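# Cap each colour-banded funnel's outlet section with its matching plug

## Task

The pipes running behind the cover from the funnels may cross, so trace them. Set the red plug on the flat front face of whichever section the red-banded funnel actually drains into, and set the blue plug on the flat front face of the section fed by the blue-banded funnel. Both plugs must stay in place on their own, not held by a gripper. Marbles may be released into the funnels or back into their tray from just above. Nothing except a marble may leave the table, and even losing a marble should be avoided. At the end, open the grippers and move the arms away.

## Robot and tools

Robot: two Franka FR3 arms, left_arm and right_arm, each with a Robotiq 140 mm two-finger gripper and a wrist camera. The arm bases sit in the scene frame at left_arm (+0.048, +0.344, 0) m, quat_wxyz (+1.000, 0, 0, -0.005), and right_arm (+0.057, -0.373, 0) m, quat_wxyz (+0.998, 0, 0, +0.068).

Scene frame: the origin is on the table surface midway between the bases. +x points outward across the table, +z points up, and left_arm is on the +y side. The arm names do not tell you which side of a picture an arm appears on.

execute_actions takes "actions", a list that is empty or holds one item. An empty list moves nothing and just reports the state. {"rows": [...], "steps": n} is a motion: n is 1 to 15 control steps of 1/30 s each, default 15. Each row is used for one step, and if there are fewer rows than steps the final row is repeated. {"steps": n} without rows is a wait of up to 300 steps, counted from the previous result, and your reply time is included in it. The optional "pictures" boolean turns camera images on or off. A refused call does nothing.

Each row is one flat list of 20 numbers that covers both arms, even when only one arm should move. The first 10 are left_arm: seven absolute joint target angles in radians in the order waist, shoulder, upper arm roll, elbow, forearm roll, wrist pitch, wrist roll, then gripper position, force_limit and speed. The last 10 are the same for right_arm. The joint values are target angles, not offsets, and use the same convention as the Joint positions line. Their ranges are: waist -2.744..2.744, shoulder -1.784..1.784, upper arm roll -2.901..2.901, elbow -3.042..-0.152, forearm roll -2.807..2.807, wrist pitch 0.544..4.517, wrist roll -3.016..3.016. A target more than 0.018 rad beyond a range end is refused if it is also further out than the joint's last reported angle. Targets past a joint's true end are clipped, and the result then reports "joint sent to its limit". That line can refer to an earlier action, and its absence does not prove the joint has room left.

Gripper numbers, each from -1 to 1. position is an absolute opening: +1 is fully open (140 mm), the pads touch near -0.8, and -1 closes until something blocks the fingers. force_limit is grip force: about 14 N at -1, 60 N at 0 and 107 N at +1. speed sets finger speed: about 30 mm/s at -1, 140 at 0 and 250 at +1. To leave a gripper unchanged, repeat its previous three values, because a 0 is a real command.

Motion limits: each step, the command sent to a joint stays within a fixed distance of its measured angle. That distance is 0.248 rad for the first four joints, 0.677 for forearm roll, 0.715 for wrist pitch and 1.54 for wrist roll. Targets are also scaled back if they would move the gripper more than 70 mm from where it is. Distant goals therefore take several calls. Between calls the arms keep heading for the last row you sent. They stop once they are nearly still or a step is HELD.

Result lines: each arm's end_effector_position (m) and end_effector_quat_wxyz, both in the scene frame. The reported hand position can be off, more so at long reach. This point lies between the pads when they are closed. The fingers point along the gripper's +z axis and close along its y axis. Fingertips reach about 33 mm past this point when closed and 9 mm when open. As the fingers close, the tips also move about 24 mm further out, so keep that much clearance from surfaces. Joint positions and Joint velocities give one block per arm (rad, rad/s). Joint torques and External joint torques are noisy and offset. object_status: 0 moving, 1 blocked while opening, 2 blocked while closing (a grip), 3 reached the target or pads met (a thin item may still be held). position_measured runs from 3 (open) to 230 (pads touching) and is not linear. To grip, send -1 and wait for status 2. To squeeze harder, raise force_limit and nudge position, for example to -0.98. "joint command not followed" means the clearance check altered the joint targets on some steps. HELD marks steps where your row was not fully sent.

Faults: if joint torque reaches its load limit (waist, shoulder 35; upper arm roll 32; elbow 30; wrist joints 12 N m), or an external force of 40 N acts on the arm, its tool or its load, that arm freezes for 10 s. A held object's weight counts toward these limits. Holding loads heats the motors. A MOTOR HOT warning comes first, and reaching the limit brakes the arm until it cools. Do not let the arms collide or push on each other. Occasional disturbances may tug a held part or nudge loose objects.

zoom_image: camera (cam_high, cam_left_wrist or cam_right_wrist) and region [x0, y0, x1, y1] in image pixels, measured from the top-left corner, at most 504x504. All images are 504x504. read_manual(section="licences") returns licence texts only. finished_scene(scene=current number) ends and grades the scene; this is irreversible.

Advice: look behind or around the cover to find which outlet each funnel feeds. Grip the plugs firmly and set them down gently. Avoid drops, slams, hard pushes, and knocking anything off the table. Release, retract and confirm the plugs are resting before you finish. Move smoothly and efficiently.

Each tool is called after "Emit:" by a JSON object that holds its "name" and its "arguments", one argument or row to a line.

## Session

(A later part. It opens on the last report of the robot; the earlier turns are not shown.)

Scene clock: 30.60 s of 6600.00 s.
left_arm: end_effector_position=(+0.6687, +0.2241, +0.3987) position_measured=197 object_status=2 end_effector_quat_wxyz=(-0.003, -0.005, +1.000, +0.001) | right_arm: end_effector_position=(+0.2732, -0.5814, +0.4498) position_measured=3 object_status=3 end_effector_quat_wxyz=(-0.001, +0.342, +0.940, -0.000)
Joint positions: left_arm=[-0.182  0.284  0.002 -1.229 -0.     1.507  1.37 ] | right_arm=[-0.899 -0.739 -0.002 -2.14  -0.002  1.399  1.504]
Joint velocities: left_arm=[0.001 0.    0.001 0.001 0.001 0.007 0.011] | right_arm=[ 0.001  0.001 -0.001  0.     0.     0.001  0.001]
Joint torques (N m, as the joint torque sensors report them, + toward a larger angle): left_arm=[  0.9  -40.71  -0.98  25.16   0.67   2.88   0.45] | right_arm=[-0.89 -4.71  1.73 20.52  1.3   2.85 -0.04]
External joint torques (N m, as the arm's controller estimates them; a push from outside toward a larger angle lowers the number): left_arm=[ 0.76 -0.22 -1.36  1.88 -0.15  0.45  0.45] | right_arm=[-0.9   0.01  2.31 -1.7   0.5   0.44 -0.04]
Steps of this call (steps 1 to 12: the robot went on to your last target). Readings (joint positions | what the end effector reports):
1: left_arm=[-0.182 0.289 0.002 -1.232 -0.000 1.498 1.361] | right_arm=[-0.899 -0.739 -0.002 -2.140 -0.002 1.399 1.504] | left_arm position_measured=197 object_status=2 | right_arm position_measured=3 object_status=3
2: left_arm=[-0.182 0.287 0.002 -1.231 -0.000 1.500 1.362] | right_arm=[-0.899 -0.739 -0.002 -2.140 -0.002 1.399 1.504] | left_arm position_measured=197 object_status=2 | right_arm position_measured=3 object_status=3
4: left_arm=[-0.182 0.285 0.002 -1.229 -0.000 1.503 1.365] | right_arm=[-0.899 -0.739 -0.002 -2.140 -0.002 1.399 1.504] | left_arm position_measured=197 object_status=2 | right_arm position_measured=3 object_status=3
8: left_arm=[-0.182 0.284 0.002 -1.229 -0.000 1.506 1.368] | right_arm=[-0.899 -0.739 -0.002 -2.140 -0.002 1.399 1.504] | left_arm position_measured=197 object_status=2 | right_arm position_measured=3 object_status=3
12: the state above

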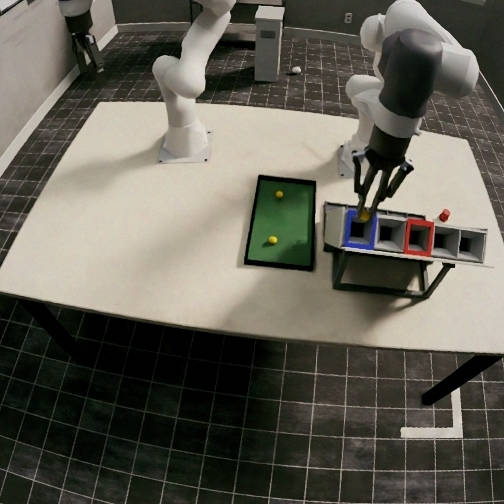

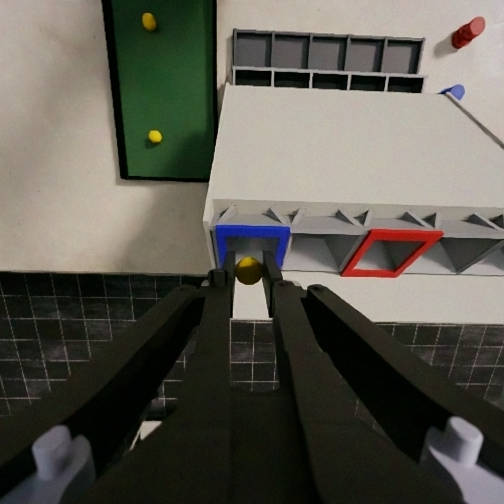

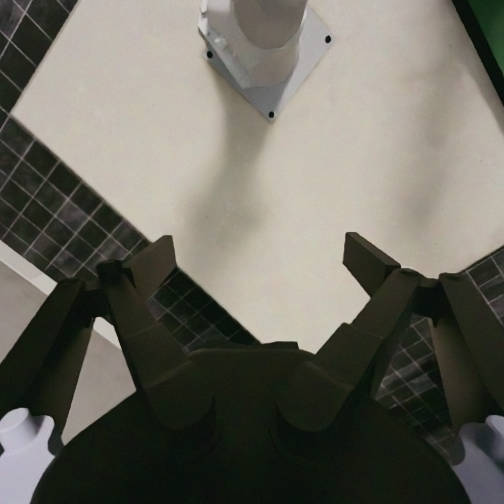

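Emit:
{"name": "execute_actions", "arguments": {
  "actions": [
    {"rows":[[-0.172,0.315,0,-1.228,0,1.543,1.385,-1,-0.5,-0.3,-0.9,-0.74,0,-2.14,0,1.40,1.5,1,0,0]],"steps":12}
  ],
  "pictures": false
}}

Emit:
{"name": "execute_actions", "arguments": {
  "actions": [
    {"rows":[[-0.172,0.315,0,-1.228,0,1.543,1.385,-0.3,-0.5,0,-0.9,-0.74,0,-2.14,0,1.40,1.5,1,0,0]],"steps":10}
  ],
  "pictures": false
}}

Emit:
{"name": "execute_actions", "arguments": {
  "actions": [
    {"rows":[[-0.288,0.001,0,-1.335,0,1.336,1.1,-0.1,-0.5,0,-0.9,-0.74,0,-2.14,0,1.40,1.5,1,0,0]],"steps":12}
  ],
  "pictures": false
}}

Emit:
{"name": "execute_actions", "arguments": {
  "actions": [
    {"rows":[[-0.911,-0.5,0,-2.0,0,1.5,0.65,-0.1,-0.5,0,-0.9,-0.74,0,-2.14,0,1.40,1.5,1,0,0]],"steps":15}
  ],
  "pictures": false
}}

Emit:
{"name": "execute_actions", "arguments": {
  "actions": [
    {"rows":[[-0.911,-0.27,0,-2.70,0,2.43,0.65,-0.1,-0.5,0,-0.9,-0.74,0,-2.14,0,1.40,1.5,1,0,0]],"steps":15}
  ]
}}

Emit:
{"name": "execute_actions", "arguments": {
  "actions": [
    {"steps":35}
  ]
}}

Scene clock: 38.53 s of 6600.00 s.
left_arm: end_effector_position=(+0.6806, +0.2264, +0.3810) position_measured=197 object_status=2 end_effector_quat_wxyz=(-0.004, -0.004, +1.000, +0.001) | right_arm: end_effector_position=(+0.2732, -0.5814, +0.4498) position_measured=3 object_status=3 end_effector_quat_wxyz=(-0.001, +0.342, +0.940, -0.000)
Joint positions: left_arm=[-0.174  0.316  0.    -1.229 -0.     1.537  1.379] | right_arm=[-0.899 -0.739 -0.002 -2.14  -0.002  1.399  1.504]
Joint velocities: left_arm=[-0.    -0.     0.001 -0.001 -0.001  0.02   0.006] | right_arm=[ 0.    -0.     0.     0.002  0.001 -0.    -0.001]
Joint torques (N m, as the joint torque sensors report them, + toward a larger angle): left_arm=[  1.31 -41.88  -0.3   25.76   0.67   2.8    0.22] | right_arm=[-0.91 -4.66  2.07 21.77  1.3   2.87  0.06]
External joint torques (N m, as the arm's controller estimates them; a push from outside toward a larger angle lowers the number): left_arm=[ 1.28 -0.52 -0.61  2.46 -0.14  0.41  0.22] | right_arm=[-0.92  0.29  2.62 -0.61  0.48  0.44  0.06]
Steps of this call (steps 1 to 30: the robot went on to your last target; steps 31 to 90: nothing new was sent; then 4.53 s passed at rest; steps 91 to 102: all 12 steps of this action). Readings (joint positions | what the end effector reports):
91: left_arm=[-0.181 0.287 0.001 -1.227 -0.000 1.513 1.374] | right_arm=[-0.899 -0.739 -0.002 -2.140 -0.002 1.399 1.504] | left_arm position_measured=197 object_status=2 | right_arm position_measured=3 object_status=3
92: left_arm=[-0.179 0.293 0.000 -1.226 -0.000 1.519 1.375] | right_arm=[-0.899 -0.739 -0.002 -2.140 -0.002 1.399 1.504] | left_arm position_measured=197 object_status=2 | right_arm position_measured=3 object_status=3
94: left_arm=[-0.176 0.304 0.000 -1.226 -0.000 1.526 1.376] | right_arm=[-0.899 -0.739 -0.002 -2.140 -0.002 1.399 1.504] | left_arm position_measured=197 object_status=2 | right_arm position_measured=3 object_status=3
98: left_arm=[-0.174 0.315 0.000 -1.229 -0.000 1.533 1.378] | right_arm=[-0.899 -0.739 -0.002 -2.140 -0.002 1.399 1.504] | left_arm position_measured=197 object_status=2 | right_arm position_measured=3 object_status=3
102: the state above

Scene clock: 38.87 s of 6600.00 s.
left_arm: end_effector_position=(+0.6815, +0.2263, +0.3812) position_measured=167 object_status=0 end_effector_quat_wxyz=(-0.002, -0.003, +1.000, +0.001) | right_arm: end_effector_position=(+0.2732, -0.5814, +0.4498) position_measured=3 object_status=3 end_effector_quat_wxyz=(-0.001, +0.342, +0.940, -0.000)
Joint positions: left_arm=[-0.174  0.316  0.    -1.229 -0.     1.54   1.38 ] | right_arm=[-0.899 -0.739 -0.002 -2.14  -0.002  1.399  1.504]
Joint velocities: left_arm=[ 0.     0.001 -0.    -0.     0.     0.004  0.003] | right_arm=[ 0.001  0.    -0.     0.001  0.001  0.    -0.001]
Joint torques (N m, as the joint torque sensors report them, + toward a larger angle): left_arm=[  1.07 -42.24   0.28  26.62   0.72   2.86   0.55] | right_arm=[-0.34 -4.39  2.   20.4   1.27  2.82 -0.02]
External joint torques (N m, as the arm's controller estimates them; a push from outside toward a larger angle lowers the number): left_arm=[ 1.07 -0.78 -0.01  3.24 -0.09  0.45  0.55] | right_arm=[-0.36  0.42  2.57 -1.89  0.46  0.4  -0.02]
Steps of this call (steps 1 to 10: all 10 steps of this action). Readings (joint positions | what the end effector reports):
1: left_arm=[-0.174 0.316 0.000 -1.229 -0.000 1.538 1.379] | right_arm=[-0.899 -0.739 -0.002 -2.140 -0.002 1.399 1.504] | left_arm position_measured=197 object_status=0 | right_arm position_measured=3 object_status=3
2: left_arm=[-0.174 0.316 0.000 -1.229 -0.000 1.538 1.379] | right_arm=[-0.899 -0.739 -0.002 -2.140 -0.002 1.399 1.504] | left_arm position_measured=196 object_status=0 | right_arm position_measured=3 object_status=3
4: left_arm=[-0.174 0.316 0.000 -1.229 -0.000 1.539 1.380] | right_arm=[-0.899 -0.739 -0.002 -2.140 -0.002 1.399 1.504] | left_arm position_measured=176 object_status=0 | right_arm position_measured=3 object_status=3
8: left_arm=[-0.174 0.316 0.000 -1.229 -0.000 1.540 1.380] | right_arm=[-0.899 -0.739 -0.002 -2.140 -0.002 1.399 1.504] | left_arm position_measured=167 object_status=0 | right_arm position_measured=3 object_status=3
10: the state above

Scene clock: 39.27 s of 6600.00 s.
left_arm: end_effector_position=(+0.5628, +0.1854, +0.5139) position_measured=141 object_status=3 end_effector_quat_wxyz=(+0.029, -0.030, +0.999, -0.010) | right_arm: end_effector_position=(+0.2732, -0.5814, +0.4498) position_measured=3 object_status=3 end_effector_quat_wxyz=(-0.001, +0.342, +0.940, -0.000)
Joint positions: left_arm=[-0.286 -0.005 -0.003 -1.321  0.     1.377  1.212] | right_arm=[-0.899 -0.739 -0.002 -2.14  -0.002  1.399  1.504]
Joint velocities: left_arm=[-0.035 -0.231 -0.001 -0.     0.002 -0.218 -0.357] | right_arm=[ 0.     0.     0.001  0.     0.    -0.    -0.001]
Joint torques (N m, as the joint torque sensors report them, + toward a larger angle): left_arm=[  0.83 -14.82   1.73  14.86   0.58   1.92  -0.19] | right_arm=[-1.03 -5.35  1.94 20.68  1.28  2.88  0.04]
External joint torques (N m, as the arm's controller estimates them; a push from outside toward a larger angle lowers the number): left_arm=[-0.87 -2.41 -0.59  1.97 -0.35 -0.33 -0.18] | right_arm=[-1.04 -0.68  2.5  -1.52  0.47  0.46  0.04]
Steps of this call (steps 1 to 12: all 12 steps of this action). Readings (joint positions | what the end effector reports):
1: left_arm=[-0.182 0.300 0.006 -1.249 0.000 1.527 1.369] | right_arm=[-0.899 -0.739 -0.002 -2.140 -0.002 1.399 1.504] | left_arm position_measured=167 object_status=0 | right_arm position_measured=3 object_status=3
2: left_arm=[-0.194 0.275 0.008 -1.268 0.000 1.510 1.356] | right_arm=[-0.899 -0.739 -0.002 -2.140 -0.002 1.399 1.504] | left_arm position_measured=160 object_status=0 | right_arm position_measured=3 object_status=3
4: left_arm=[-0.219 0.215 0.006 -1.293 0.000 1.482 1.333] | right_arm=[-0.899 -0.739 -0.002 -2.140 -0.002 1.399 1.504] | left_arm position_measured=145 object_status=0 | right_arm position_measured=3 object_status=3
8: left_arm=[-0.265 0.077 0.001 -1.320 0.000 1.421 1.272] | right_arm=[-0.899 -0.739 -0.002 -2.140 -0.002 1.399 1.504] | left_arm position_measured=141 object_status=0 | right_arm position_measured=3 object_status=3
12: the state above

Scene clock: 39.77 s of 6600.00 s.
left_arm: end_effector_position=(+0.2994, +0.0408, +0.4600) position_measured=141 object_status=3 end_effector_quat_wxyz=(+0.008, +0.087, +0.996, -0.005) | right_arm: end_effector_position=(+0.2732, -0.5814, +0.4498) position_measured=3 object_status=3 end_effector_quat_wxyz=(-0.001, +0.342, +0.940, -0.000)
Joint positions: left_arm=[-0.862 -0.478 -0.007 -1.935  0.001  1.476  0.866] | right_arm=[-0.899 -0.739 -0.002 -2.14  -0.002  1.399  1.504]
Joint velocities: left_arm=[-0.698 -0.244 -0.072 -0.885 -0.019  0.081 -0.702] | right_arm=[-0.001  0.001 -0.001  0.     0.002  0.    -0.002]
Joint torques (N m, as the joint torque sensors report them, + toward a larger angle): left_arm=[  4.38 -14.18   6.87  29.13   0.78   3.89  -0.18] | right_arm=[-0.56 -5.7   1.91 21.23  1.23  2.86 -0.1 ]
External joint torques (N m, as the arm's controller estimates them; a push from outside toward a larger angle lowers the number): left_arm=[-2.38 -0.1  -1.27  1.02 -1.21  0.33 -0.18] | right_arm=[-0.55 -0.96  2.51 -1.    0.42  0.44 -0.1 ]
Steps of this call (steps 1 to 15: all 15 steps of this action). Readings (joint positions | what the end effector reports):
1: left_arm=[-0.312 -0.034 0.010 -1.359 0.002 1.389 1.184] | right_arm=[-0.899 -0.739 -0.002 -2.140 -0.002 1.399 1.504] | left_arm position_measured=141 object_status=3 | right_arm position_measured=3 object_status=3
2: left_arm=[-0.345 -0.069 0.014 -1.400 0.003 1.398 1.158] | right_arm=[-0.899 -0.739 -0.002 -2.140 -0.002 1.399 1.504] | left_arm position_measured=141 object_status=3 | right_arm position_measured=3 object_status=3
4: left_arm=[-0.420 -0.141 0.012 -1.478 0.003 1.414 1.109] | right_arm=[-0.899 -0.739 -0.002 -2.140 -0.002 1.399 1.504] | left_arm position_measured=141 object_status=3 | right_arm position_measured=3 object_status=3
8: left_arm=[-0.585 -0.299 0.003 -1.642 0.003 1.442 1.020] | right_arm=[-0.899 -0.739 -0.002 -2.140 -0.002 1.399 1.504] | left_arm position_measured=141 object_status=3 | right_arm position_measured=3 object_status=3
15: the state above

Scene clock: 40.27 s of 6600.00 s.
left_arm: end_effector_position=(+0.3062, +0.0057, +0.1767) position_measured=141 object_status=3 end_effector_quat_wxyz=(-0.009, +0.051, +0.999, +0.013) | right_arm: end_effector_position=(+0.2732, -0.5814, +0.4498) position_measured=3 object_status=3 end_effector_quat_wxyz=(-0.001, +0.342, +0.940, -0.000)
Joint positions: left_arm=[-0.905 -0.286 -0.004 -2.493  0.001  2.175  0.753] | right_arm=[-0.899 -0.739 -0.002 -2.14  -0.002  1.399  1.504]
Joint velocities: left_arm=[-0.023  0.223  0.009 -1.633 -0.001  0.952 -0.22 ] | right_arm=[ 0.    -0.001 -0.     0.     0.     0.     0.   ]
Joint torques (N m, as the joint torque sensors report them, + toward a larger angle): left_arm=[ -2.16 -24.76   0.94  32.48   0.41   4.17  -0.12] | right_arm=[-0.86 -5.25  1.96 21.34  1.27  2.79 -0.04]
External joint torques (N m, as the arm's controller estimates them; a push from outside toward a larger angle lowers the number): left_arm=[-2.36  2.5   0.97 -0.22 -0.23  0.66 -0.12] | right_arm=[-0.84 -0.44  2.58 -0.92  0.47  0.38 -0.04]
Steps of this call (steps 1 to 15: all 15 steps of this action). Readings (joint positions | what the end effector reports):
1: left_arm=[-0.872 -0.474 -0.012 -1.957 0.001 1.508 0.859] | right_arm=[-0.899 -0.739 -0.002 -2.140 -0.002 1.399 1.504] | left_arm position_measured=141 object_status=3 | right_arm position_measured=3 object_status=3
2: left_arm=[-0.877 -0.460 -0.014 -1.977 0.001 1.547 0.853] | right_arm=[-0.899 -0.739 -0.002 -2.140 -0.002 1.399 1.504] | left_arm position_measured=141 object_status=3 | right_arm position_measured=3 object_status=3
4: left_arm=[-0.883 -0.426 -0.013 -2.024 0.001 1.630 0.840] | right_arm=[-0.899 -0.739 -0.002 -2.140 -0.002 1.399 1.504] | left_arm position_measured=141 object_status=3 | right_arm position_measured=3 object_status=3
8: left_arm=[-0.892 -0.363 -0.009 -2.144 0.001 1.822 0.813] | right_arm=[-0.899 -0.739 -0.002 -2.140 -0.002 1.399 1.504] | left_arm position_measured=141 object_status=3 | right_arm position_measured=3 object_status=3
15: the state above

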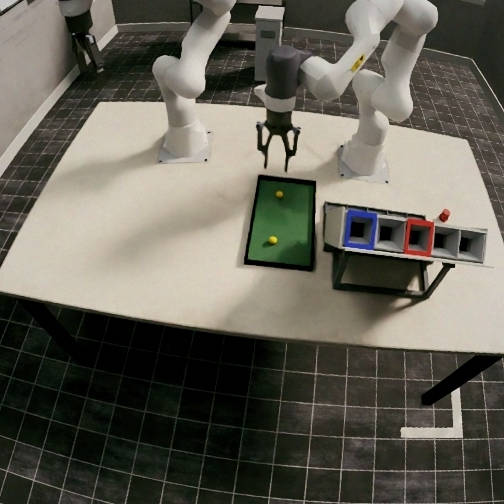

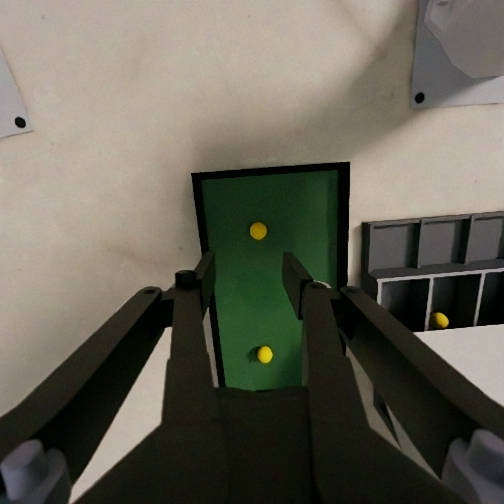

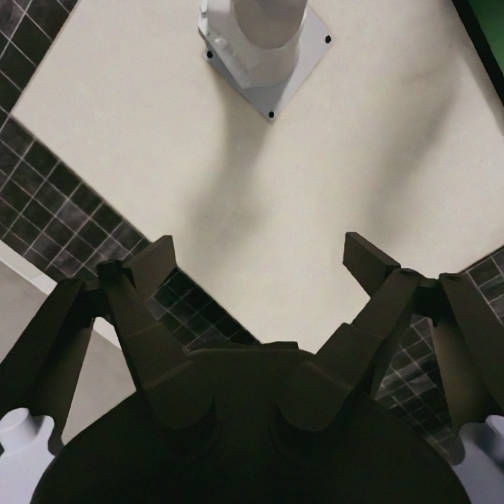

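Scene clock: 41.43 s of 6600.00 s.
left_arm: end_effector_position=(+0.2874, +0.0293, +0.1034) position_measured=141 object_status=3 end_effector_quat_wxyz=(-0.001, +0.003, +1.000, +0.002) | right_arm: end_effector_position=(+0.2732, -0.5814, +0.4498) position_measured=3 object_status=3 end_effector_quat_wxyz=(-0.001, +0.342, +0.940, -0.000)
Joint positions: left_arm=[-0.909 -0.268 -0.002 -2.699  0.001  2.427  0.656] | right_arm=[-0.899 -0.739 -0.002 -2.14  -0.002  1.399  1.504]
Joint velocities: left_arm=[ 0.    -0.     0.001 -0.001 -0.001  0.002 -0.008] | right_arm=[-0.001  0.001 -0.     0.     0.    -0.     0.002]
Joint torques (N m, as the joint torque sensors report them, + toward a larger angle): left_arm=[ -1.47 -20.15   0.31  21.49   0.29   2.75  -0.06] | right_arm=[-0.62 -5.1   1.77 20.55  1.3   2.84 -0.06]
External joint torques (N m, as the arm's controller estimates them; a push from outside toward a larger angle lowers the number): left_arm=[-1.5  -1.07  0.52  0.83 -0.22  0.31 -0.06] | right_arm=[-0.59 -0.29  2.36 -1.76  0.5   0.41 -0.06]
Steps of this call (steps 1 to 35: the robot went on to your last target). Readings (joint positions | what the end effector reports):
1: left_arm=[-0.906 -0.281 -0.004 -2.552 0.001 2.215 0.744] | right_arm=[-0.899 -0.739 -0.002 -2.140 -0.002 1.399 1.504] | left_arm position_measured=141 object_status=3 | right_arm position_measured=3 object_status=3
2: left_arm=[-0.907 -0.275 -0.003 -2.605 0.001 2.251 0.735] | right_arm=[-0.899 -0.739 -0.002 -2.140 -0.002 1.399 1.504] | left_arm position_measured=141 object_status=3 | right_arm position_measured=3 object_status=3
4: left_arm=[-0.908 -0.263 -0.002 -2.670 0.001 2.304 0.719] | right_arm=[-0.899 -0.739 -0.002 -2.140 -0.002 1.399 1.504] | left_arm position_measured=141 object_status=3 | right_arm position_measured=3 object_status=3
8: left_arm=[-0.908 -0.263 -0.002 -2.698 0.001 2.368 0.696] | right_arm=[-0.899 -0.739 -0.002 -2.140 -0.002 1.399 1.504] | left_arm position_measured=141 object_status=3 | right_arm position_measured=3 object_status=3
35: the state above

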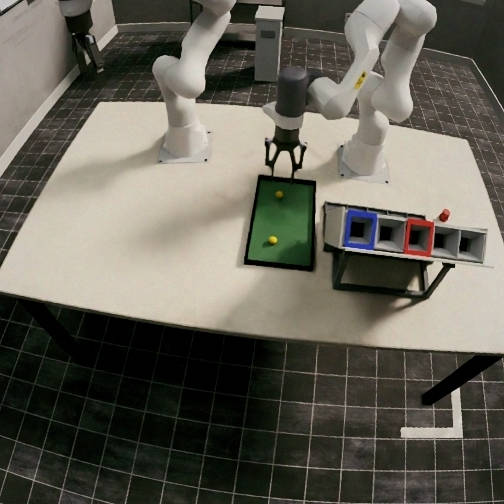

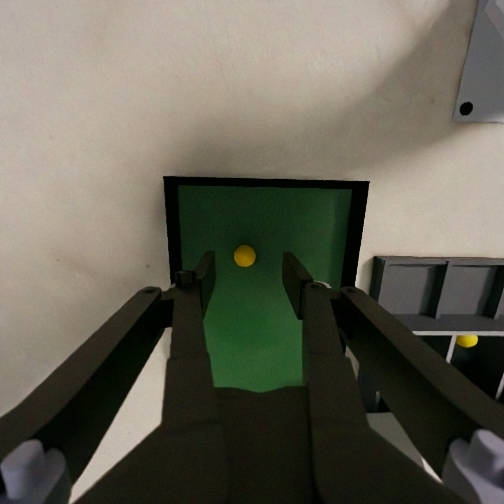

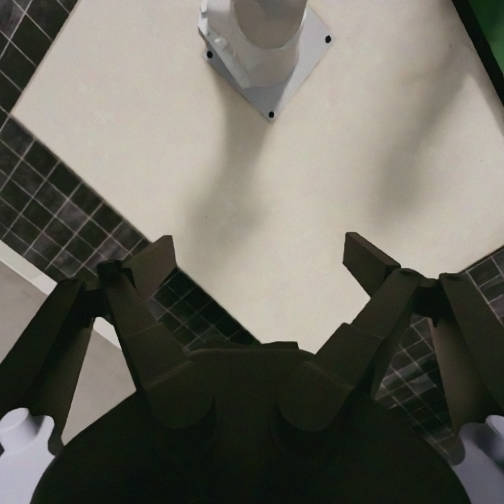

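Emit:
{"name": "execute_actions", "arguments": {
  "actions": []
}}

Scene clock: 56.20 s of 6600.00 s.
left_arm: end_effector_position=(+0.2874, +0.0293, +0.1034) position_measured=141 object_status=3 end_effector_quat_wxyz=(-0.001, +0.002, +1.000, +0.002) | right_arm: end_effector_position=(+0.2732, -0.5814, +0.4498) position_measured=3 object_status=3 end_effector_quat_wxyz=(-0.001, +0.342, +0.940, -0.000)
Joint positions: left_arm=[-0.909 -0.268 -0.002 -2.699  0.001  2.427  0.654] | right_arm=[-0.899 -0.739 -0.002 -2.14  -0.002  1.399  1.504]
Joint velocities: left_arm=[-0.    -0.     0.001  0.     0.     0.    -0.001] | right_arm=[-0.001  0.002  0.001  0.001  0.001  0.001  0.   ]
Joint torques (N m, as the joint torque sensors report them, + toward a larger angle): left_arm=[ -2.3  -19.99   0.43  21.68   0.34   2.88  -0.13] | right_arm=[-0.66 -4.79  2.25 21.27  1.25  2.74 -0.08]
External joint torques (N m, as the arm's controller estimates them; a push from outside toward a larger angle lowers the number): left_arm=[-2.32 -0.8   0.64  0.86 -0.18  0.41 -0.13] | right_arm=[-0.65 -0.08  2.8  -0.94  0.44  0.33 -0.08]
Steps of this call (steps 1 to 15: the robot went on to your last target; steps 16 to 90: nothing new was sent; then 11.77 s passed at rest). Readings (joint positions | what the end effector reports):
1: left_arm=[-0.909 -0.268 -0.002 -2.699 0.001 2.427 0.656] | right_arm=[-0.899 -0.739 -0.002 -2.140 -0.002 1.399 1.504] | left_arm position_measured=141 object_status=3 | right_arm position_measured=3 object_status=3
2: left_arm=[-0.909 -0.268 -0.002 -2.699 0.001 2.427 0.656] | right_arm=[-0.899 -0.739 -0.002 -2.140 -0.002 1.399 1.504] | left_arm position_measured=141 object_status=3 | right_arm position_measured=3 object_status=3
4: left_arm=[-0.909 -0.268 -0.002 -2.699 0.001 2.427 0.655] | right_arm=[-0.899 -0.739 -0.002 -2.140 -0.002 1.399 1.504] | left_arm position_measured=141 object_status=3 | right_arm position_measured=3 object_status=3
8: left_arm=[-0.909 -0.268 -0.002 -2.699 0.001 2.427 0.655] | right_arm=[-0.899 -0.739 -0.002 -2.140 -0.002 1.399 1.504] | left_arm position_measured=141 object_status=3 | right_arm position_measured=3 object_status=3
90: the state above
All arms were judged still, so your last target was given up. Only a new action makes them travel on or press farther. Fingers that are still opening or closing keep moving.

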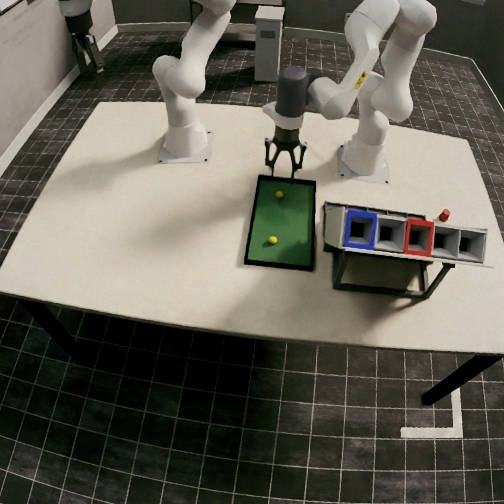

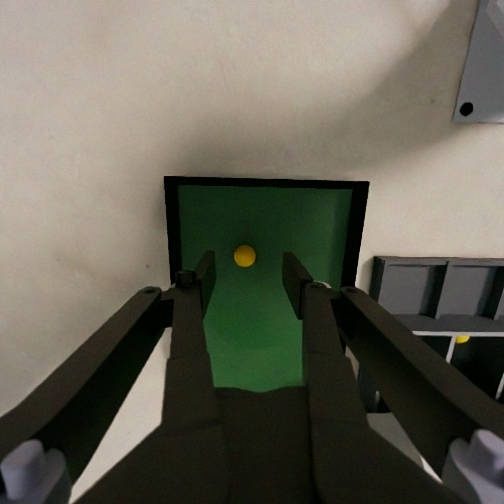

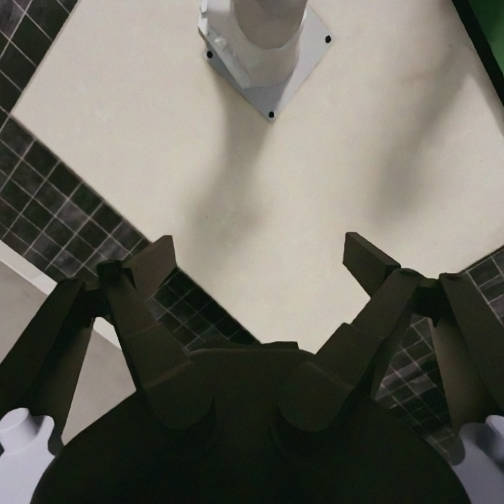

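Emit:
{"name": "execute_actions", "arguments": {
  "actions": [
    {"rows":[[-0.915,-0.2,0,-2.715,0,2.52,0.65,-0.1,-0.5,-0.3,-0.9,-0.74,0,-2.14,0,1.40,1.5,1,0,0],[-0.915,-0.2,0,-2.715,0,2.52,0.65,-0.1,-0.5,-0.3,-0.9,-0.74,0,-2.14,0,1.40,1.5,1,0,0],[-0.915,-0.2,0,-2.715,0,2.52,0.65,-0.1,-0.5,-0.3,-0.9,-0.74,0,-2.14,0,1.40,1.5,1,0,0],[-0.915,-0.2,0,-2.715,0,2.52,0.65,-0.1,-0.5,-0.3,-0.9,-0.74,0,-2.14,0,1.40,1.5,1,0,0],[-0.915,-0.14,0,-2.722,0,2.59,0.65,-0.1,-0.5,-0.3,-0.9,-0.74,0,-2.14,0,1.40,1.5,1,0,0],[-0.915,-0.14,0,-2.722,0,2.59,0.65,-0.1,-0.5,-0.3,-0.9,-0.74,0,-2.14,0,1.40,1.5,1,0,0],[-0.915,-0.14,0,-2.722,0,2.59,0.65,-0.1,-0.5,-0.3,-0.9,-0.74,0,-2.14,0,1.40,1.5,1,0,0],[-0.915,-0.14,0,-2.722,0,2.59,0.65,-0.1,-0.5,-0.3,-0.9,-0.74,0,-2.14,0,1.40,1.5,1,0,0],[-0.915,-0.1,0,-2.725,0,2.627,0.65,-0.1,-0.5,-0.3,-0.9,-0.74,0,-2.14,0,1.40,1.5,1,0,0]],"steps":15}
  ]
}}

Emit:
{"name": "execute_actions", "arguments": {
  "actions": [
    {"rows":[[-0.915,-0.1,0,-2.725,0,2.627,0.65,-1,-0.5,-0.3,-0.9,-0.74,0,-2.14,0,1.40,1.5,1,0,0]],"steps":15}
  ]
}}

Scene clock: 63.30 s of 6600.00 s.
left_arm: end_effector_position=(+0.2844, +0.0307, +0.0429) position_measured=141 object_status=3 end_effector_quat_wxyz=(-0.006, +0.004, +1.000, +0.009) | right_arm: end_effector_position=(+0.2732, -0.5814, +0.4498) position_measured=3 object_status=3 end_effector_quat_wxyz=(-0.001, +0.342, +0.940, -0.000)
Joint positions: left_arm=[-0.913 -0.103 -0.001 -2.726  0.001  2.601  0.654] | right_arm=[-0.899 -0.739 -0.002 -2.14  -0.002  1.399  1.504]
Joint velocities: left_arm=[ 0.     0.016 -0.001 -0.002 -0.001  0.139  0.   ] | right_arm=[ 0.     0.001 -0.    -0.001  0.001  0.001  0.001]
Joint torques (N m, as the joint torque sensors report them, + toward a larger angle): left_arm=[ -1.08 -22.    -0.33  20.03   0.09   2.89   0.05] | right_arm=[-1.21 -5.47  1.23 20.95  1.39  2.83 -0.13]
External joint torques (N m, as the arm's controller estimates them; a push from outside toward a larger angle lowers the number): left_arm=[-1.1   0.9  -0.26  1.62 -0.3   0.46  0.04] | right_arm=[-1.21 -0.79  1.81 -1.23  0.59  0.42 -0.13]
Steps of this call (steps 1 to 90: nothing new was sent; then 3.60 s passed at rest; steps 91 to 105: all 15 steps of this action). Readings (joint positions | what the end effector reports):
91: left_arm=[-0.910 -0.258 -0.001 -2.699 0.001 2.444 0.654] | right_arm=[-0.899 -0.739 -0.002 -2.140 -0.002 1.399 1.504] | left_arm position_measured=141 object_status=3 | right_arm position_measured=3 object_status=3
92: left_arm=[-0.911 -0.241 -0.001 -2.701 0.001 2.458 0.654] | right_arm=[-0.899 -0.739 -0.002 -2.140 -0.002 1.399 1.504] | left_arm position_measured=141 object_status=3 | right_arm position_measured=3 object_status=3
94: left_arm=[-0.912 -0.215 -0.001 -2.710 0.001 2.477 0.654] | right_arm=[-0.899 -0.739 -0.002 -2.140 -0.002 1.399 1.504] | left_arm position_measured=141 object_status=3 | right_arm position_measured=3 object_status=3
98: left_arm=[-0.913 -0.154 -0.001 -2.720 0.001 2.536 0.654] | right_arm=[-0.899 -0.739 -0.002 -2.140 -0.002 1.399 1.504] | left_arm position_measured=141 object_status=3 | right_arm position_measured=3 object_status=3
105: the state above

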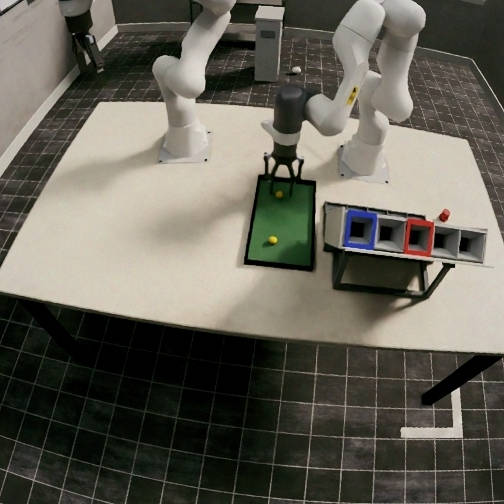

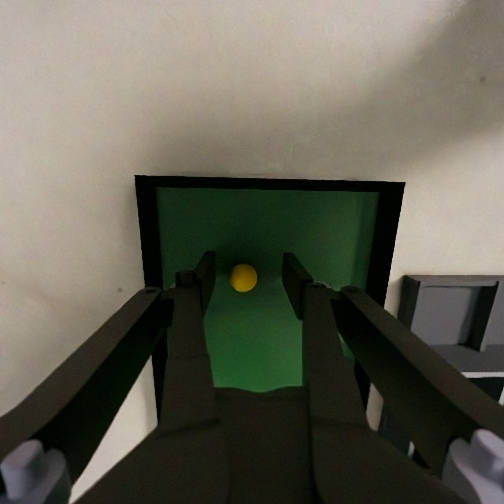

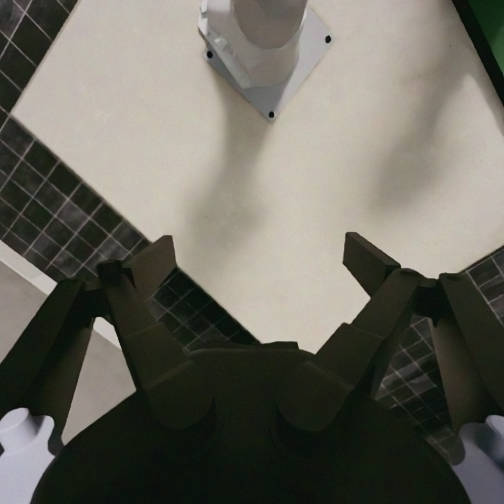

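Scene clock: 63.80 s of 6600.00 s.
left_arm: end_effector_position=(+0.2886, +0.0252, +0.0446) position_measured=197 object_status=0 end_effector_quat_wxyz=(+0.000, +0.004, +1.000, +0.000) | right_arm: end_effector_position=(+0.2732, -0.5814, +0.4498) position_measured=3 object_status=3 end_effector_quat_wxyz=(-0.001, +0.342, +0.940, -0.000)
Joint positions: left_arm=[-0.913 -0.102 -0.001 -2.726  0.001  2.623  0.654] | right_arm=[-0.899 -0.739 -0.002 -2.14  -0.002  1.399  1.504]
Joint velocities: left_arm=[ 0.002 -0.002 -0.001  0.     0.     0.007 -0.001] | right_arm=[-0.     0.002  0.001  0.001  0.001  0.     0.   ]
Joint torques (N m, as the joint torque sensors report them, + toward a larger angle): left_arm=[ -1.55 -20.55  -0.01  20.5    0.14   2.76  -0.03] | right_arm=[-0.85 -4.39  2.13 21.4   1.23  2.73 -0.02]
External joint torques (N m, as the arm's controller estimates them; a push from outside toward a larger angle lowers the number): left_arm=[-1.57  1.77  0.07  2.44 -0.25  0.3  -0.03] | right_arm=[-0.86  0.4   2.7  -0.9   0.42  0.3  -0.02]
Steps of this call (steps 1 to 15: all 15 steps of this action). Readings (joint positions | what the end effector reports):
1: left_arm=[-0.913 -0.103 -0.001 -2.726 0.001 2.605 0.654] | right_arm=[-0.899 -0.739 -0.002 -2.140 -0.002 1.399 1.504] | left_arm position_measured=141 object_status=0 | right_arm position_measured=3 object_status=3
2: left_arm=[-0.913 -0.102 -0.001 -2.726 0.001 2.609 0.654] | right_arm=[-0.899 -0.739 -0.002 -2.140 -0.002 1.399 1.504] | left_arm position_measured=146 object_status=0 | right_arm position_measured=3 object_status=3
4: left_arm=[-0.913 -0.102 -0.001 -2.726 0.001 2.614 0.654] | right_arm=[-0.899 -0.739 -0.002 -2.140 -0.002 1.399 1.504] | left_arm position_measured=158 object_status=0 | right_arm position_measured=3 object_status=3
8: left_arm=[-0.913 -0.102 -0.001 -2.726 0.001 2.620 0.654] | right_arm=[-0.899 -0.739 -0.002 -2.140 -0.002 1.399 1.504] | left_arm position_measured=181 object_status=0 | right_arm position_measured=3 object_status=3
15: the state above

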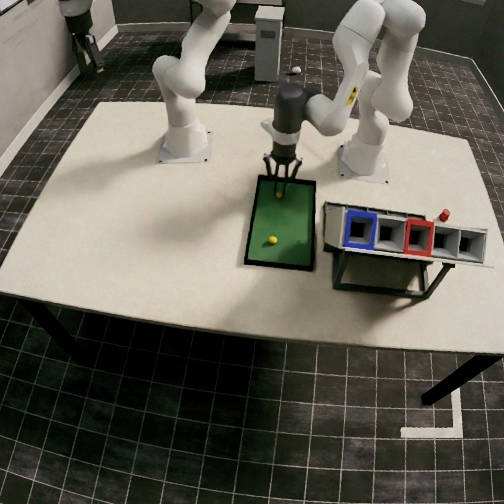

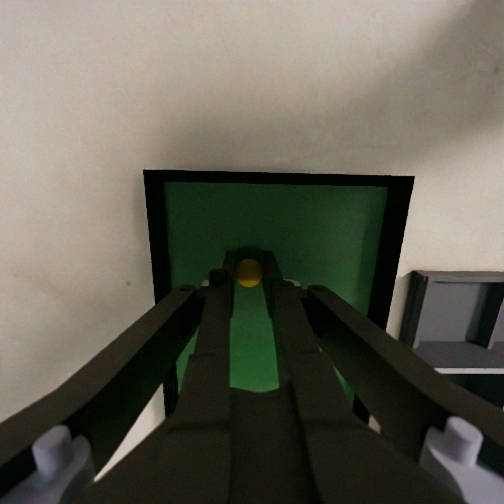

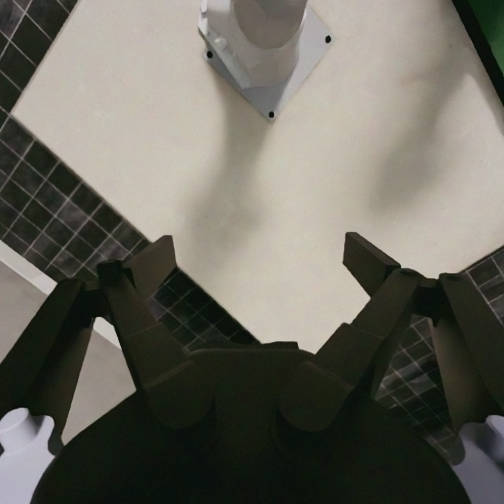

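Emit:
{"name": "execute_actions", "arguments": {
  "actions": [
    {"rows":[[-0.915,-0.343,0,-2.72,0,2.38,0.65,-1,-0.5,-0.3,-0.9,-0.74,0,-2.14,0,1.40,1.5,1,0,0]],"steps":12}
  ],
  "pictures": false
}}

Emit:
{"name": "execute_actions", "arguments": {
  "actions": [
    {"rows":[[-0.915,-0.5,0,-2.0,0,1.5,0.65,-1,-0.5,-0.3,-0.9,-0.74,0,-2.14,0,1.40,1.5,1,0,0]],"steps":15}
  ],
  "pictures": false
}}

Emit:
{"name": "execute_actions", "arguments": {
  "actions": [
    {"steps":15}
  ],
  "pictures": false
}}

Emit:
{"name": "execute_actions", "arguments": {
  "actions": [
    {"rows":[[0.062,-0.5,0,-1.9,0,1.4,1.62,-1,-0.5,-0.3,-0.9,-0.74,0,-2.14,0,1.40,1.5,1,0,0]],"steps":15}
  ],
  "pictures": false
}}

Emit:
{"name": "execute_actions", "arguments": {
  "actions": [
    {"steps":10}
  ],
  "pictures": false
}}

Scene clock: 69.10 s of 6600.00 s.
left_arm: end_effector_position=(+0.2858, +0.0289, +0.1230) position_measured=197 object_status=2 end_effector_quat_wxyz=(+0.010, +0.004, +1.000, -0.012) | right_arm: end_effector_position=(+0.2732, -0.5814, +0.4498) position_measured=3 object_status=3 end_effector_quat_wxyz=(-0.001, +0.342, +0.940, -0.000)
Joint positions: left_arm=[-0.913 -0.342 -0.001 -2.718  0.001  2.407  0.654] | right_arm=[-0.899 -0.739 -0.002 -2.14  -0.002  1.399  1.504]
Joint velocities: left_arm=[ 0.001 -0.001  0.    -0.024  0.001 -0.153  0.001] | right_arm=[-0.001 -0.001  0.    -0.    -0.    -0.     0.   ]
Joint torques (N m, as the joint torque sensors report them, + toward a larger angle): left_arm=[ -0.79 -17.68  -0.05  24.03   0.38   2.27  -0.07] | right_arm=[-1.46 -4.99  1.96 21.18  1.3   2.84 -0.04]
External joint torques (N m, as the arm's controller estimates them; a push from outside toward a larger angle lowers the number): left_arm=[-0.77 -0.01  0.26  1.93 -0.18 -0.42 -0.07] | right_arm=[-1.42 -0.14  2.61 -1.1   0.5   0.42 -0.04]
Steps of this call (steps 1 to 15: the robot went on to your last target; steps 16 to 90: nothing new was sent; then 1.90 s passed at rest; steps 91 to 102: all 12 steps of this action). Readings (joint positions | what the end effector reports):
91: left_arm=[-0.913 -0.134 -0.001 -2.732 0.001 2.585 0.654] | right_arm=[-0.899 -0.739 -0.002 -2.140 -0.002 1.399 1.504] | left_arm position_measured=197 object_status=2 | right_arm position_measured=3 object_status=3
92: left_arm=[-0.913 -0.193 -0.001 -2.737 0.001 2.544 0.654] | right_arm=[-0.899 -0.739 -0.002 -2.140 -0.002 1.399 1.504] | left_arm position_measured=197 object_status=2 | right_arm position_measured=3 object_status=3
94: left_arm=[-0.913 -0.287 -0.001 -2.723 0.001 2.493 0.654] | right_arm=[-0.899 -0.739 -0.002 -2.140 -0.002 1.399 1.504] | left_arm position_measured=197 object_status=2 | right_arm position_measured=3 object_status=3
98: left_arm=[-0.913 -0.341 -0.001 -2.713 0.001 2.437 0.654] | right_arm=[-0.899 -0.739 -0.002 -2.140 -0.002 1.399 1.504] | left_arm position_measured=197 object_status=2 | right_arm position_measured=3 object_status=3
102: the state above

Scene clock: 69.60 s of 6600.00 s.
left_arm: end_effector_position=(+0.3027, +0.0065, +0.4207) position_measured=197 object_status=2 end_effector_quat_wxyz=(+0.027, +0.004, +0.999, -0.034) | right_arm: end_effector_position=(+0.2732, -0.5814, +0.4498) position_measured=3 object_status=3 end_effector_quat_wxyz=(-0.001, +0.342, +0.940, -0.000)
Joint positions: left_arm=[-0.913 -0.492 -0.001 -2.07   0.001  1.664  0.654] | right_arm=[-0.899 -0.739 -0.002 -2.14  -0.002  1.399  1.504]
Joint velocities: left_arm=[-0.001 -0.239  0.     1.078 -0.001 -0.901 -0.   ] | right_arm=[-0.    -0.001  0.001 -0.    -0.    -0.     0.001]
Joint torques (N m, as the joint torque sensors report them, + toward a larger angle): left_arm=[-1.84 -6.86 -0.51 14.97  0.44  0.28 -0.13] | right_arm=[-1.47 -5.34  1.77 20.29  1.3   2.83 -0.01]
External joint torques (N m, as the arm's controller estimates them; a push from outside toward a larger angle lowers the number): left_arm=[-2.01 -1.08 -0.32  2.42 -0.2  -0.79 -0.13] | right_arm=[-1.52 -0.51  2.27 -1.99  0.48  0.41 -0.01]
Steps of this call (steps 1 to 15: all 15 steps of this action). Readings (joint positions | what the end effector reports):
1: left_arm=[-0.913 -0.350 -0.001 -2.696 0.001 2.340 0.654] | right_arm=[-0.899 -0.739 -0.002 -2.140 -0.002 1.399 1.504] | left_arm position_measured=197 object_status=2 | right_arm position_measured=3 object_status=3
2: left_arm=[-0.913 -0.367 -0.001 -2.662 0.001 2.275 0.654] | right_arm=[-0.899 -0.739 -0.002 -2.140 -0.002 1.399 1.504] | left_arm position_measured=197 object_status=2 | right_arm position_measured=3 object_status=3
4: left_arm=[-0.913 -0.404 -0.001 -2.585 0.001 2.154 0.654] | right_arm=[-0.899 -0.739 -0.002 -2.140 -0.002 1.399 1.504] | left_arm position_measured=197 object_status=2 | right_arm position_measured=3 object_status=3
8: left_arm=[-0.913 -0.452 -0.001 -2.415 0.001 1.936 0.654] | right_arm=[-0.899 -0.739 -0.002 -2.140 -0.002 1.399 1.504] | left_arm position_measured=197 object_status=2 | right_arm position_measured=3 object_status=3
15: the state above

Scene clock: 70.10 s of 6600.00 s.
left_arm: end_effector_position=(+0.2823, +0.0336, +0.4422) position_measured=197 object_status=2 end_effector_quat_wxyz=(+0.004, +0.004, +1.000, -0.005) | right_arm: end_effector_position=(+0.2732, -0.5814, +0.4498) position_measured=3 object_status=3 end_effector_quat_wxyz=(-0.001, +0.342, +0.940, -0.000)
Joint positions: left_arm=[-0.913 -0.502 -0.001 -2.001  0.001  1.511  0.654] | right_arm=[-0.899 -0.739 -0.002 -2.14  -0.002  1.399  1.504]
Joint velocities: left_arm=[-0.     0.    -0.    -0.001 -0.    -0.051  0.   ] | right_arm=[-0.001  0.    -0.     0.    -0.001 -0.001 -0.   ]
Joint torques (N m, as the joint torque sensors report them, + toward a larger angle): left_arm=[ -1.3  -11.66  -0.27  25.48   0.51   2.13  -0.02] | right_arm=[-0.53 -4.87  1.2  21.1   1.3   2.83 -0.02]
External joint torques (N m, as the arm's controller estimates them; a push from outside toward a larger angle lowers the number): left_arm=[-1.25  1.62  0.23  2.34 -0.27 -0.38 -0.02] | right_arm=[-0.47 -0.04  1.87 -1.19  0.51  0.41 -0.02]
Steps of this call (steps 1 to 15: the robot went on to your last target). Readings (joint positions | what the end effector reports):
1: left_arm=[-0.913 -0.500 -0.001 -2.041 0.001 1.637 0.654] | right_arm=[-0.899 -0.739 -0.002 -2.140 -0.002 1.399 1.504] | left_arm position_measured=197 object_status=2 | right_arm position_measured=3 object_status=3
2: left_arm=[-0.913 -0.506 -0.001 -2.022 0.001 1.614 0.654] | right_arm=[-0.899 -0.739 -0.002 -2.140 -0.002 1.399 1.504] | left_arm position_measured=197 object_status=2 | right_arm position_measured=3 object_status=3
4: left_arm=[-0.913 -0.510 -0.001 -2.004 0.001 1.579 0.654] | right_arm=[-0.899 -0.739 -0.002 -2.140 -0.002 1.399 1.504] | left_arm position_measured=197 object_status=2 | right_arm position_measured=3 object_status=3
8: left_arm=[-0.913 -0.505 -0.001 -2.001 0.001 1.537 0.654] | right_arm=[-0.899 -0.739 -0.002 -2.140 -0.002 1.399 1.504] | left_arm position_measured=197 object_status=2 | right_arm position_measured=3 object_status=3
15: the state above

Scene clock: 70.60 s of 6600.00 s.
left_arm: end_effector_position=(+0.4249, +0.3030, +0.4765) position_measured=197 object_status=2 end_effector_quat_wxyz=(+0.006, -0.078, +0.997, -0.002) | right_arm: end_effector_position=(+0.2732, -0.5814, +0.4498) position_measured=3 object_status=3 end_effector_quat_wxyz=(-0.001, +0.342, +0.940, -0.000)
Joint positions: left_arm=[-0.096 -0.497 -0.001 -1.904 -0.002  1.42   1.308] | right_arm=[-0.899 -0.739 -0.002 -2.14  -0.002  1.399  1.504]
Joint velocities: left_arm=[ 1.61  -0.001  0.095  0.014  0.017 -0.073  0.849] | right_arm=[ 0.002 -0.    -0.     0.001  0.002 -0.     0.   ]
Joint torques (N m, as the joint torque sensors report them, + toward a larger angle): left_arm=[ -4.07 -13.99  -5.45  26.21   0.61   1.82   0.47] | right_arm=[-0.91 -5.49  2.11 22.18  1.22  2.84 -0.1 ]
External joint torques (N m, as the arm's controller estimates them; a push from outside toward a larger angle lowers the number): left_arm=[ 1.55  0.7  -0.67  3.45  0.23 -0.37  0.48] | right_arm=[-0.94 -0.61  2.69 -0.12  0.41  0.42 -0.1 ]
Steps of this call (steps 1 to 15: all 15 steps of this action). Readings (joint positions | what the end effector reports):
1: left_arm=[-0.873 -0.498 -0.016 -1.986 -0.003 1.497 0.718] | right_arm=[-0.899 -0.739 -0.002 -2.140 -0.002 1.399 1.504] | left_arm position_measured=197 object_status=2 | right_arm position_measured=3 object_status=3
2: left_arm=[-0.825 -0.496 -0.019 -1.969 -0.003 1.486 0.778] | right_arm=[-0.899 -0.739 -0.002 -2.140 -0.002 1.399 1.504] | left_arm position_measured=197 object_status=2 | right_arm position_measured=3 object_status=3
4: left_arm=[-0.721 -0.496 -0.014 -1.942 -0.003 1.469 0.889] | right_arm=[-0.899 -0.739 -0.002 -2.140 -0.002 1.399 1.504] | left_arm position_measured=197 object_status=2 | right_arm position_measured=3 object_status=3
8: left_arm=[-0.501 -0.497 -0.006 -1.914 -0.003 1.444 1.077] | right_arm=[-0.899 -0.739 -0.002 -2.140 -0.002 1.399 1.504] | left_arm position_measured=197 object_status=2 | right_arm position_measured=3 object_status=3
15: the state above

Scene clock: 70.93 s of 6600.00 s.
left_arm: end_effector_position=(+0.4222, +0.3638, +0.4767) position_measured=197 object_status=2 end_effector_quat_wxyz=(+0.000, -0.055, +0.999, -0.001) | right_arm: end_effector_position=(+0.2732, -0.5814, +0.4498) position_measured=3 object_status=3 end_effector_quat_wxyz=(-0.001, +0.342, +0.940, -0.000)
Joint positions: left_arm=[ 0.058 -0.497  0.004 -1.902  0.     1.405  1.513] | right_arm=[-0.899 -0.739 -0.002 -2.14  -0.002  1.399  1.504]
Joint velocities: left_arm=[ 0.013  0.    -0.031  0.001 -0.001 -0.016  0.34 ] | right_arm=[-0.     0.    -0.    -0.001 -0.001 -0.     0.   ]
Joint torques (N m, as the joint torque sensors report them, + toward a larger angle): left_arm=[  1.89 -13.06  -1.04  25.57   0.74   2.13   0.39] | right_arm=[-0.92 -5.37  1.47 21.47  1.25  2.83 -0.08]
External joint torques (N m, as the arm's controller estimates them; a push from outside toward a larger angle lowers the number): left_arm=[ 1.75 -0.53 -0.81  3.33 -0.08 -0.29  0.4 ] | right_arm=[-0.91 -0.55  2.07 -0.79  0.45  0.42 -0.08]
Steps of this call (steps 1 to 10: the robot went on to your last target). Readings (joint positions | what the end effector reports):
1: left_arm=[-0.043 -0.497 0.002 -1.904 -0.002 1.417 1.340] | right_arm=[-0.899 -0.739 -0.002 -2.140 -0.002 1.399 1.504] | left_arm position_measured=197 object_status=2 | right_arm position_measured=3 object_status=3
2: left_arm=[-0.005 -0.497 0.007 -1.903 -0.001 1.415 1.368] | right_arm=[-0.899 -0.739 -0.002 -2.140 -0.002 1.399 1.504] | left_arm position_measured=197 object_status=2 | right_arm position_measured=3 object_status=3
4: left_arm=[0.037 -0.497 0.012 -1.903 0.000 1.411 1.417] | right_arm=[-0.899 -0.739 -0.002 -2.140 -0.002 1.399 1.504] | left_arm position_measured=197 object_status=2 | right_arm position_measured=3 object_status=3
8: left_arm=[0.057 -0.497 0.006 -1.902 0.000 1.406 1.488] | right_arm=[-0.899 -0.739 -0.002 -2.140 -0.002 1.399 1.504] | left_arm position_measured=197 object_status=2 | right_arm position_measured=3 object_status=3
10: the state above


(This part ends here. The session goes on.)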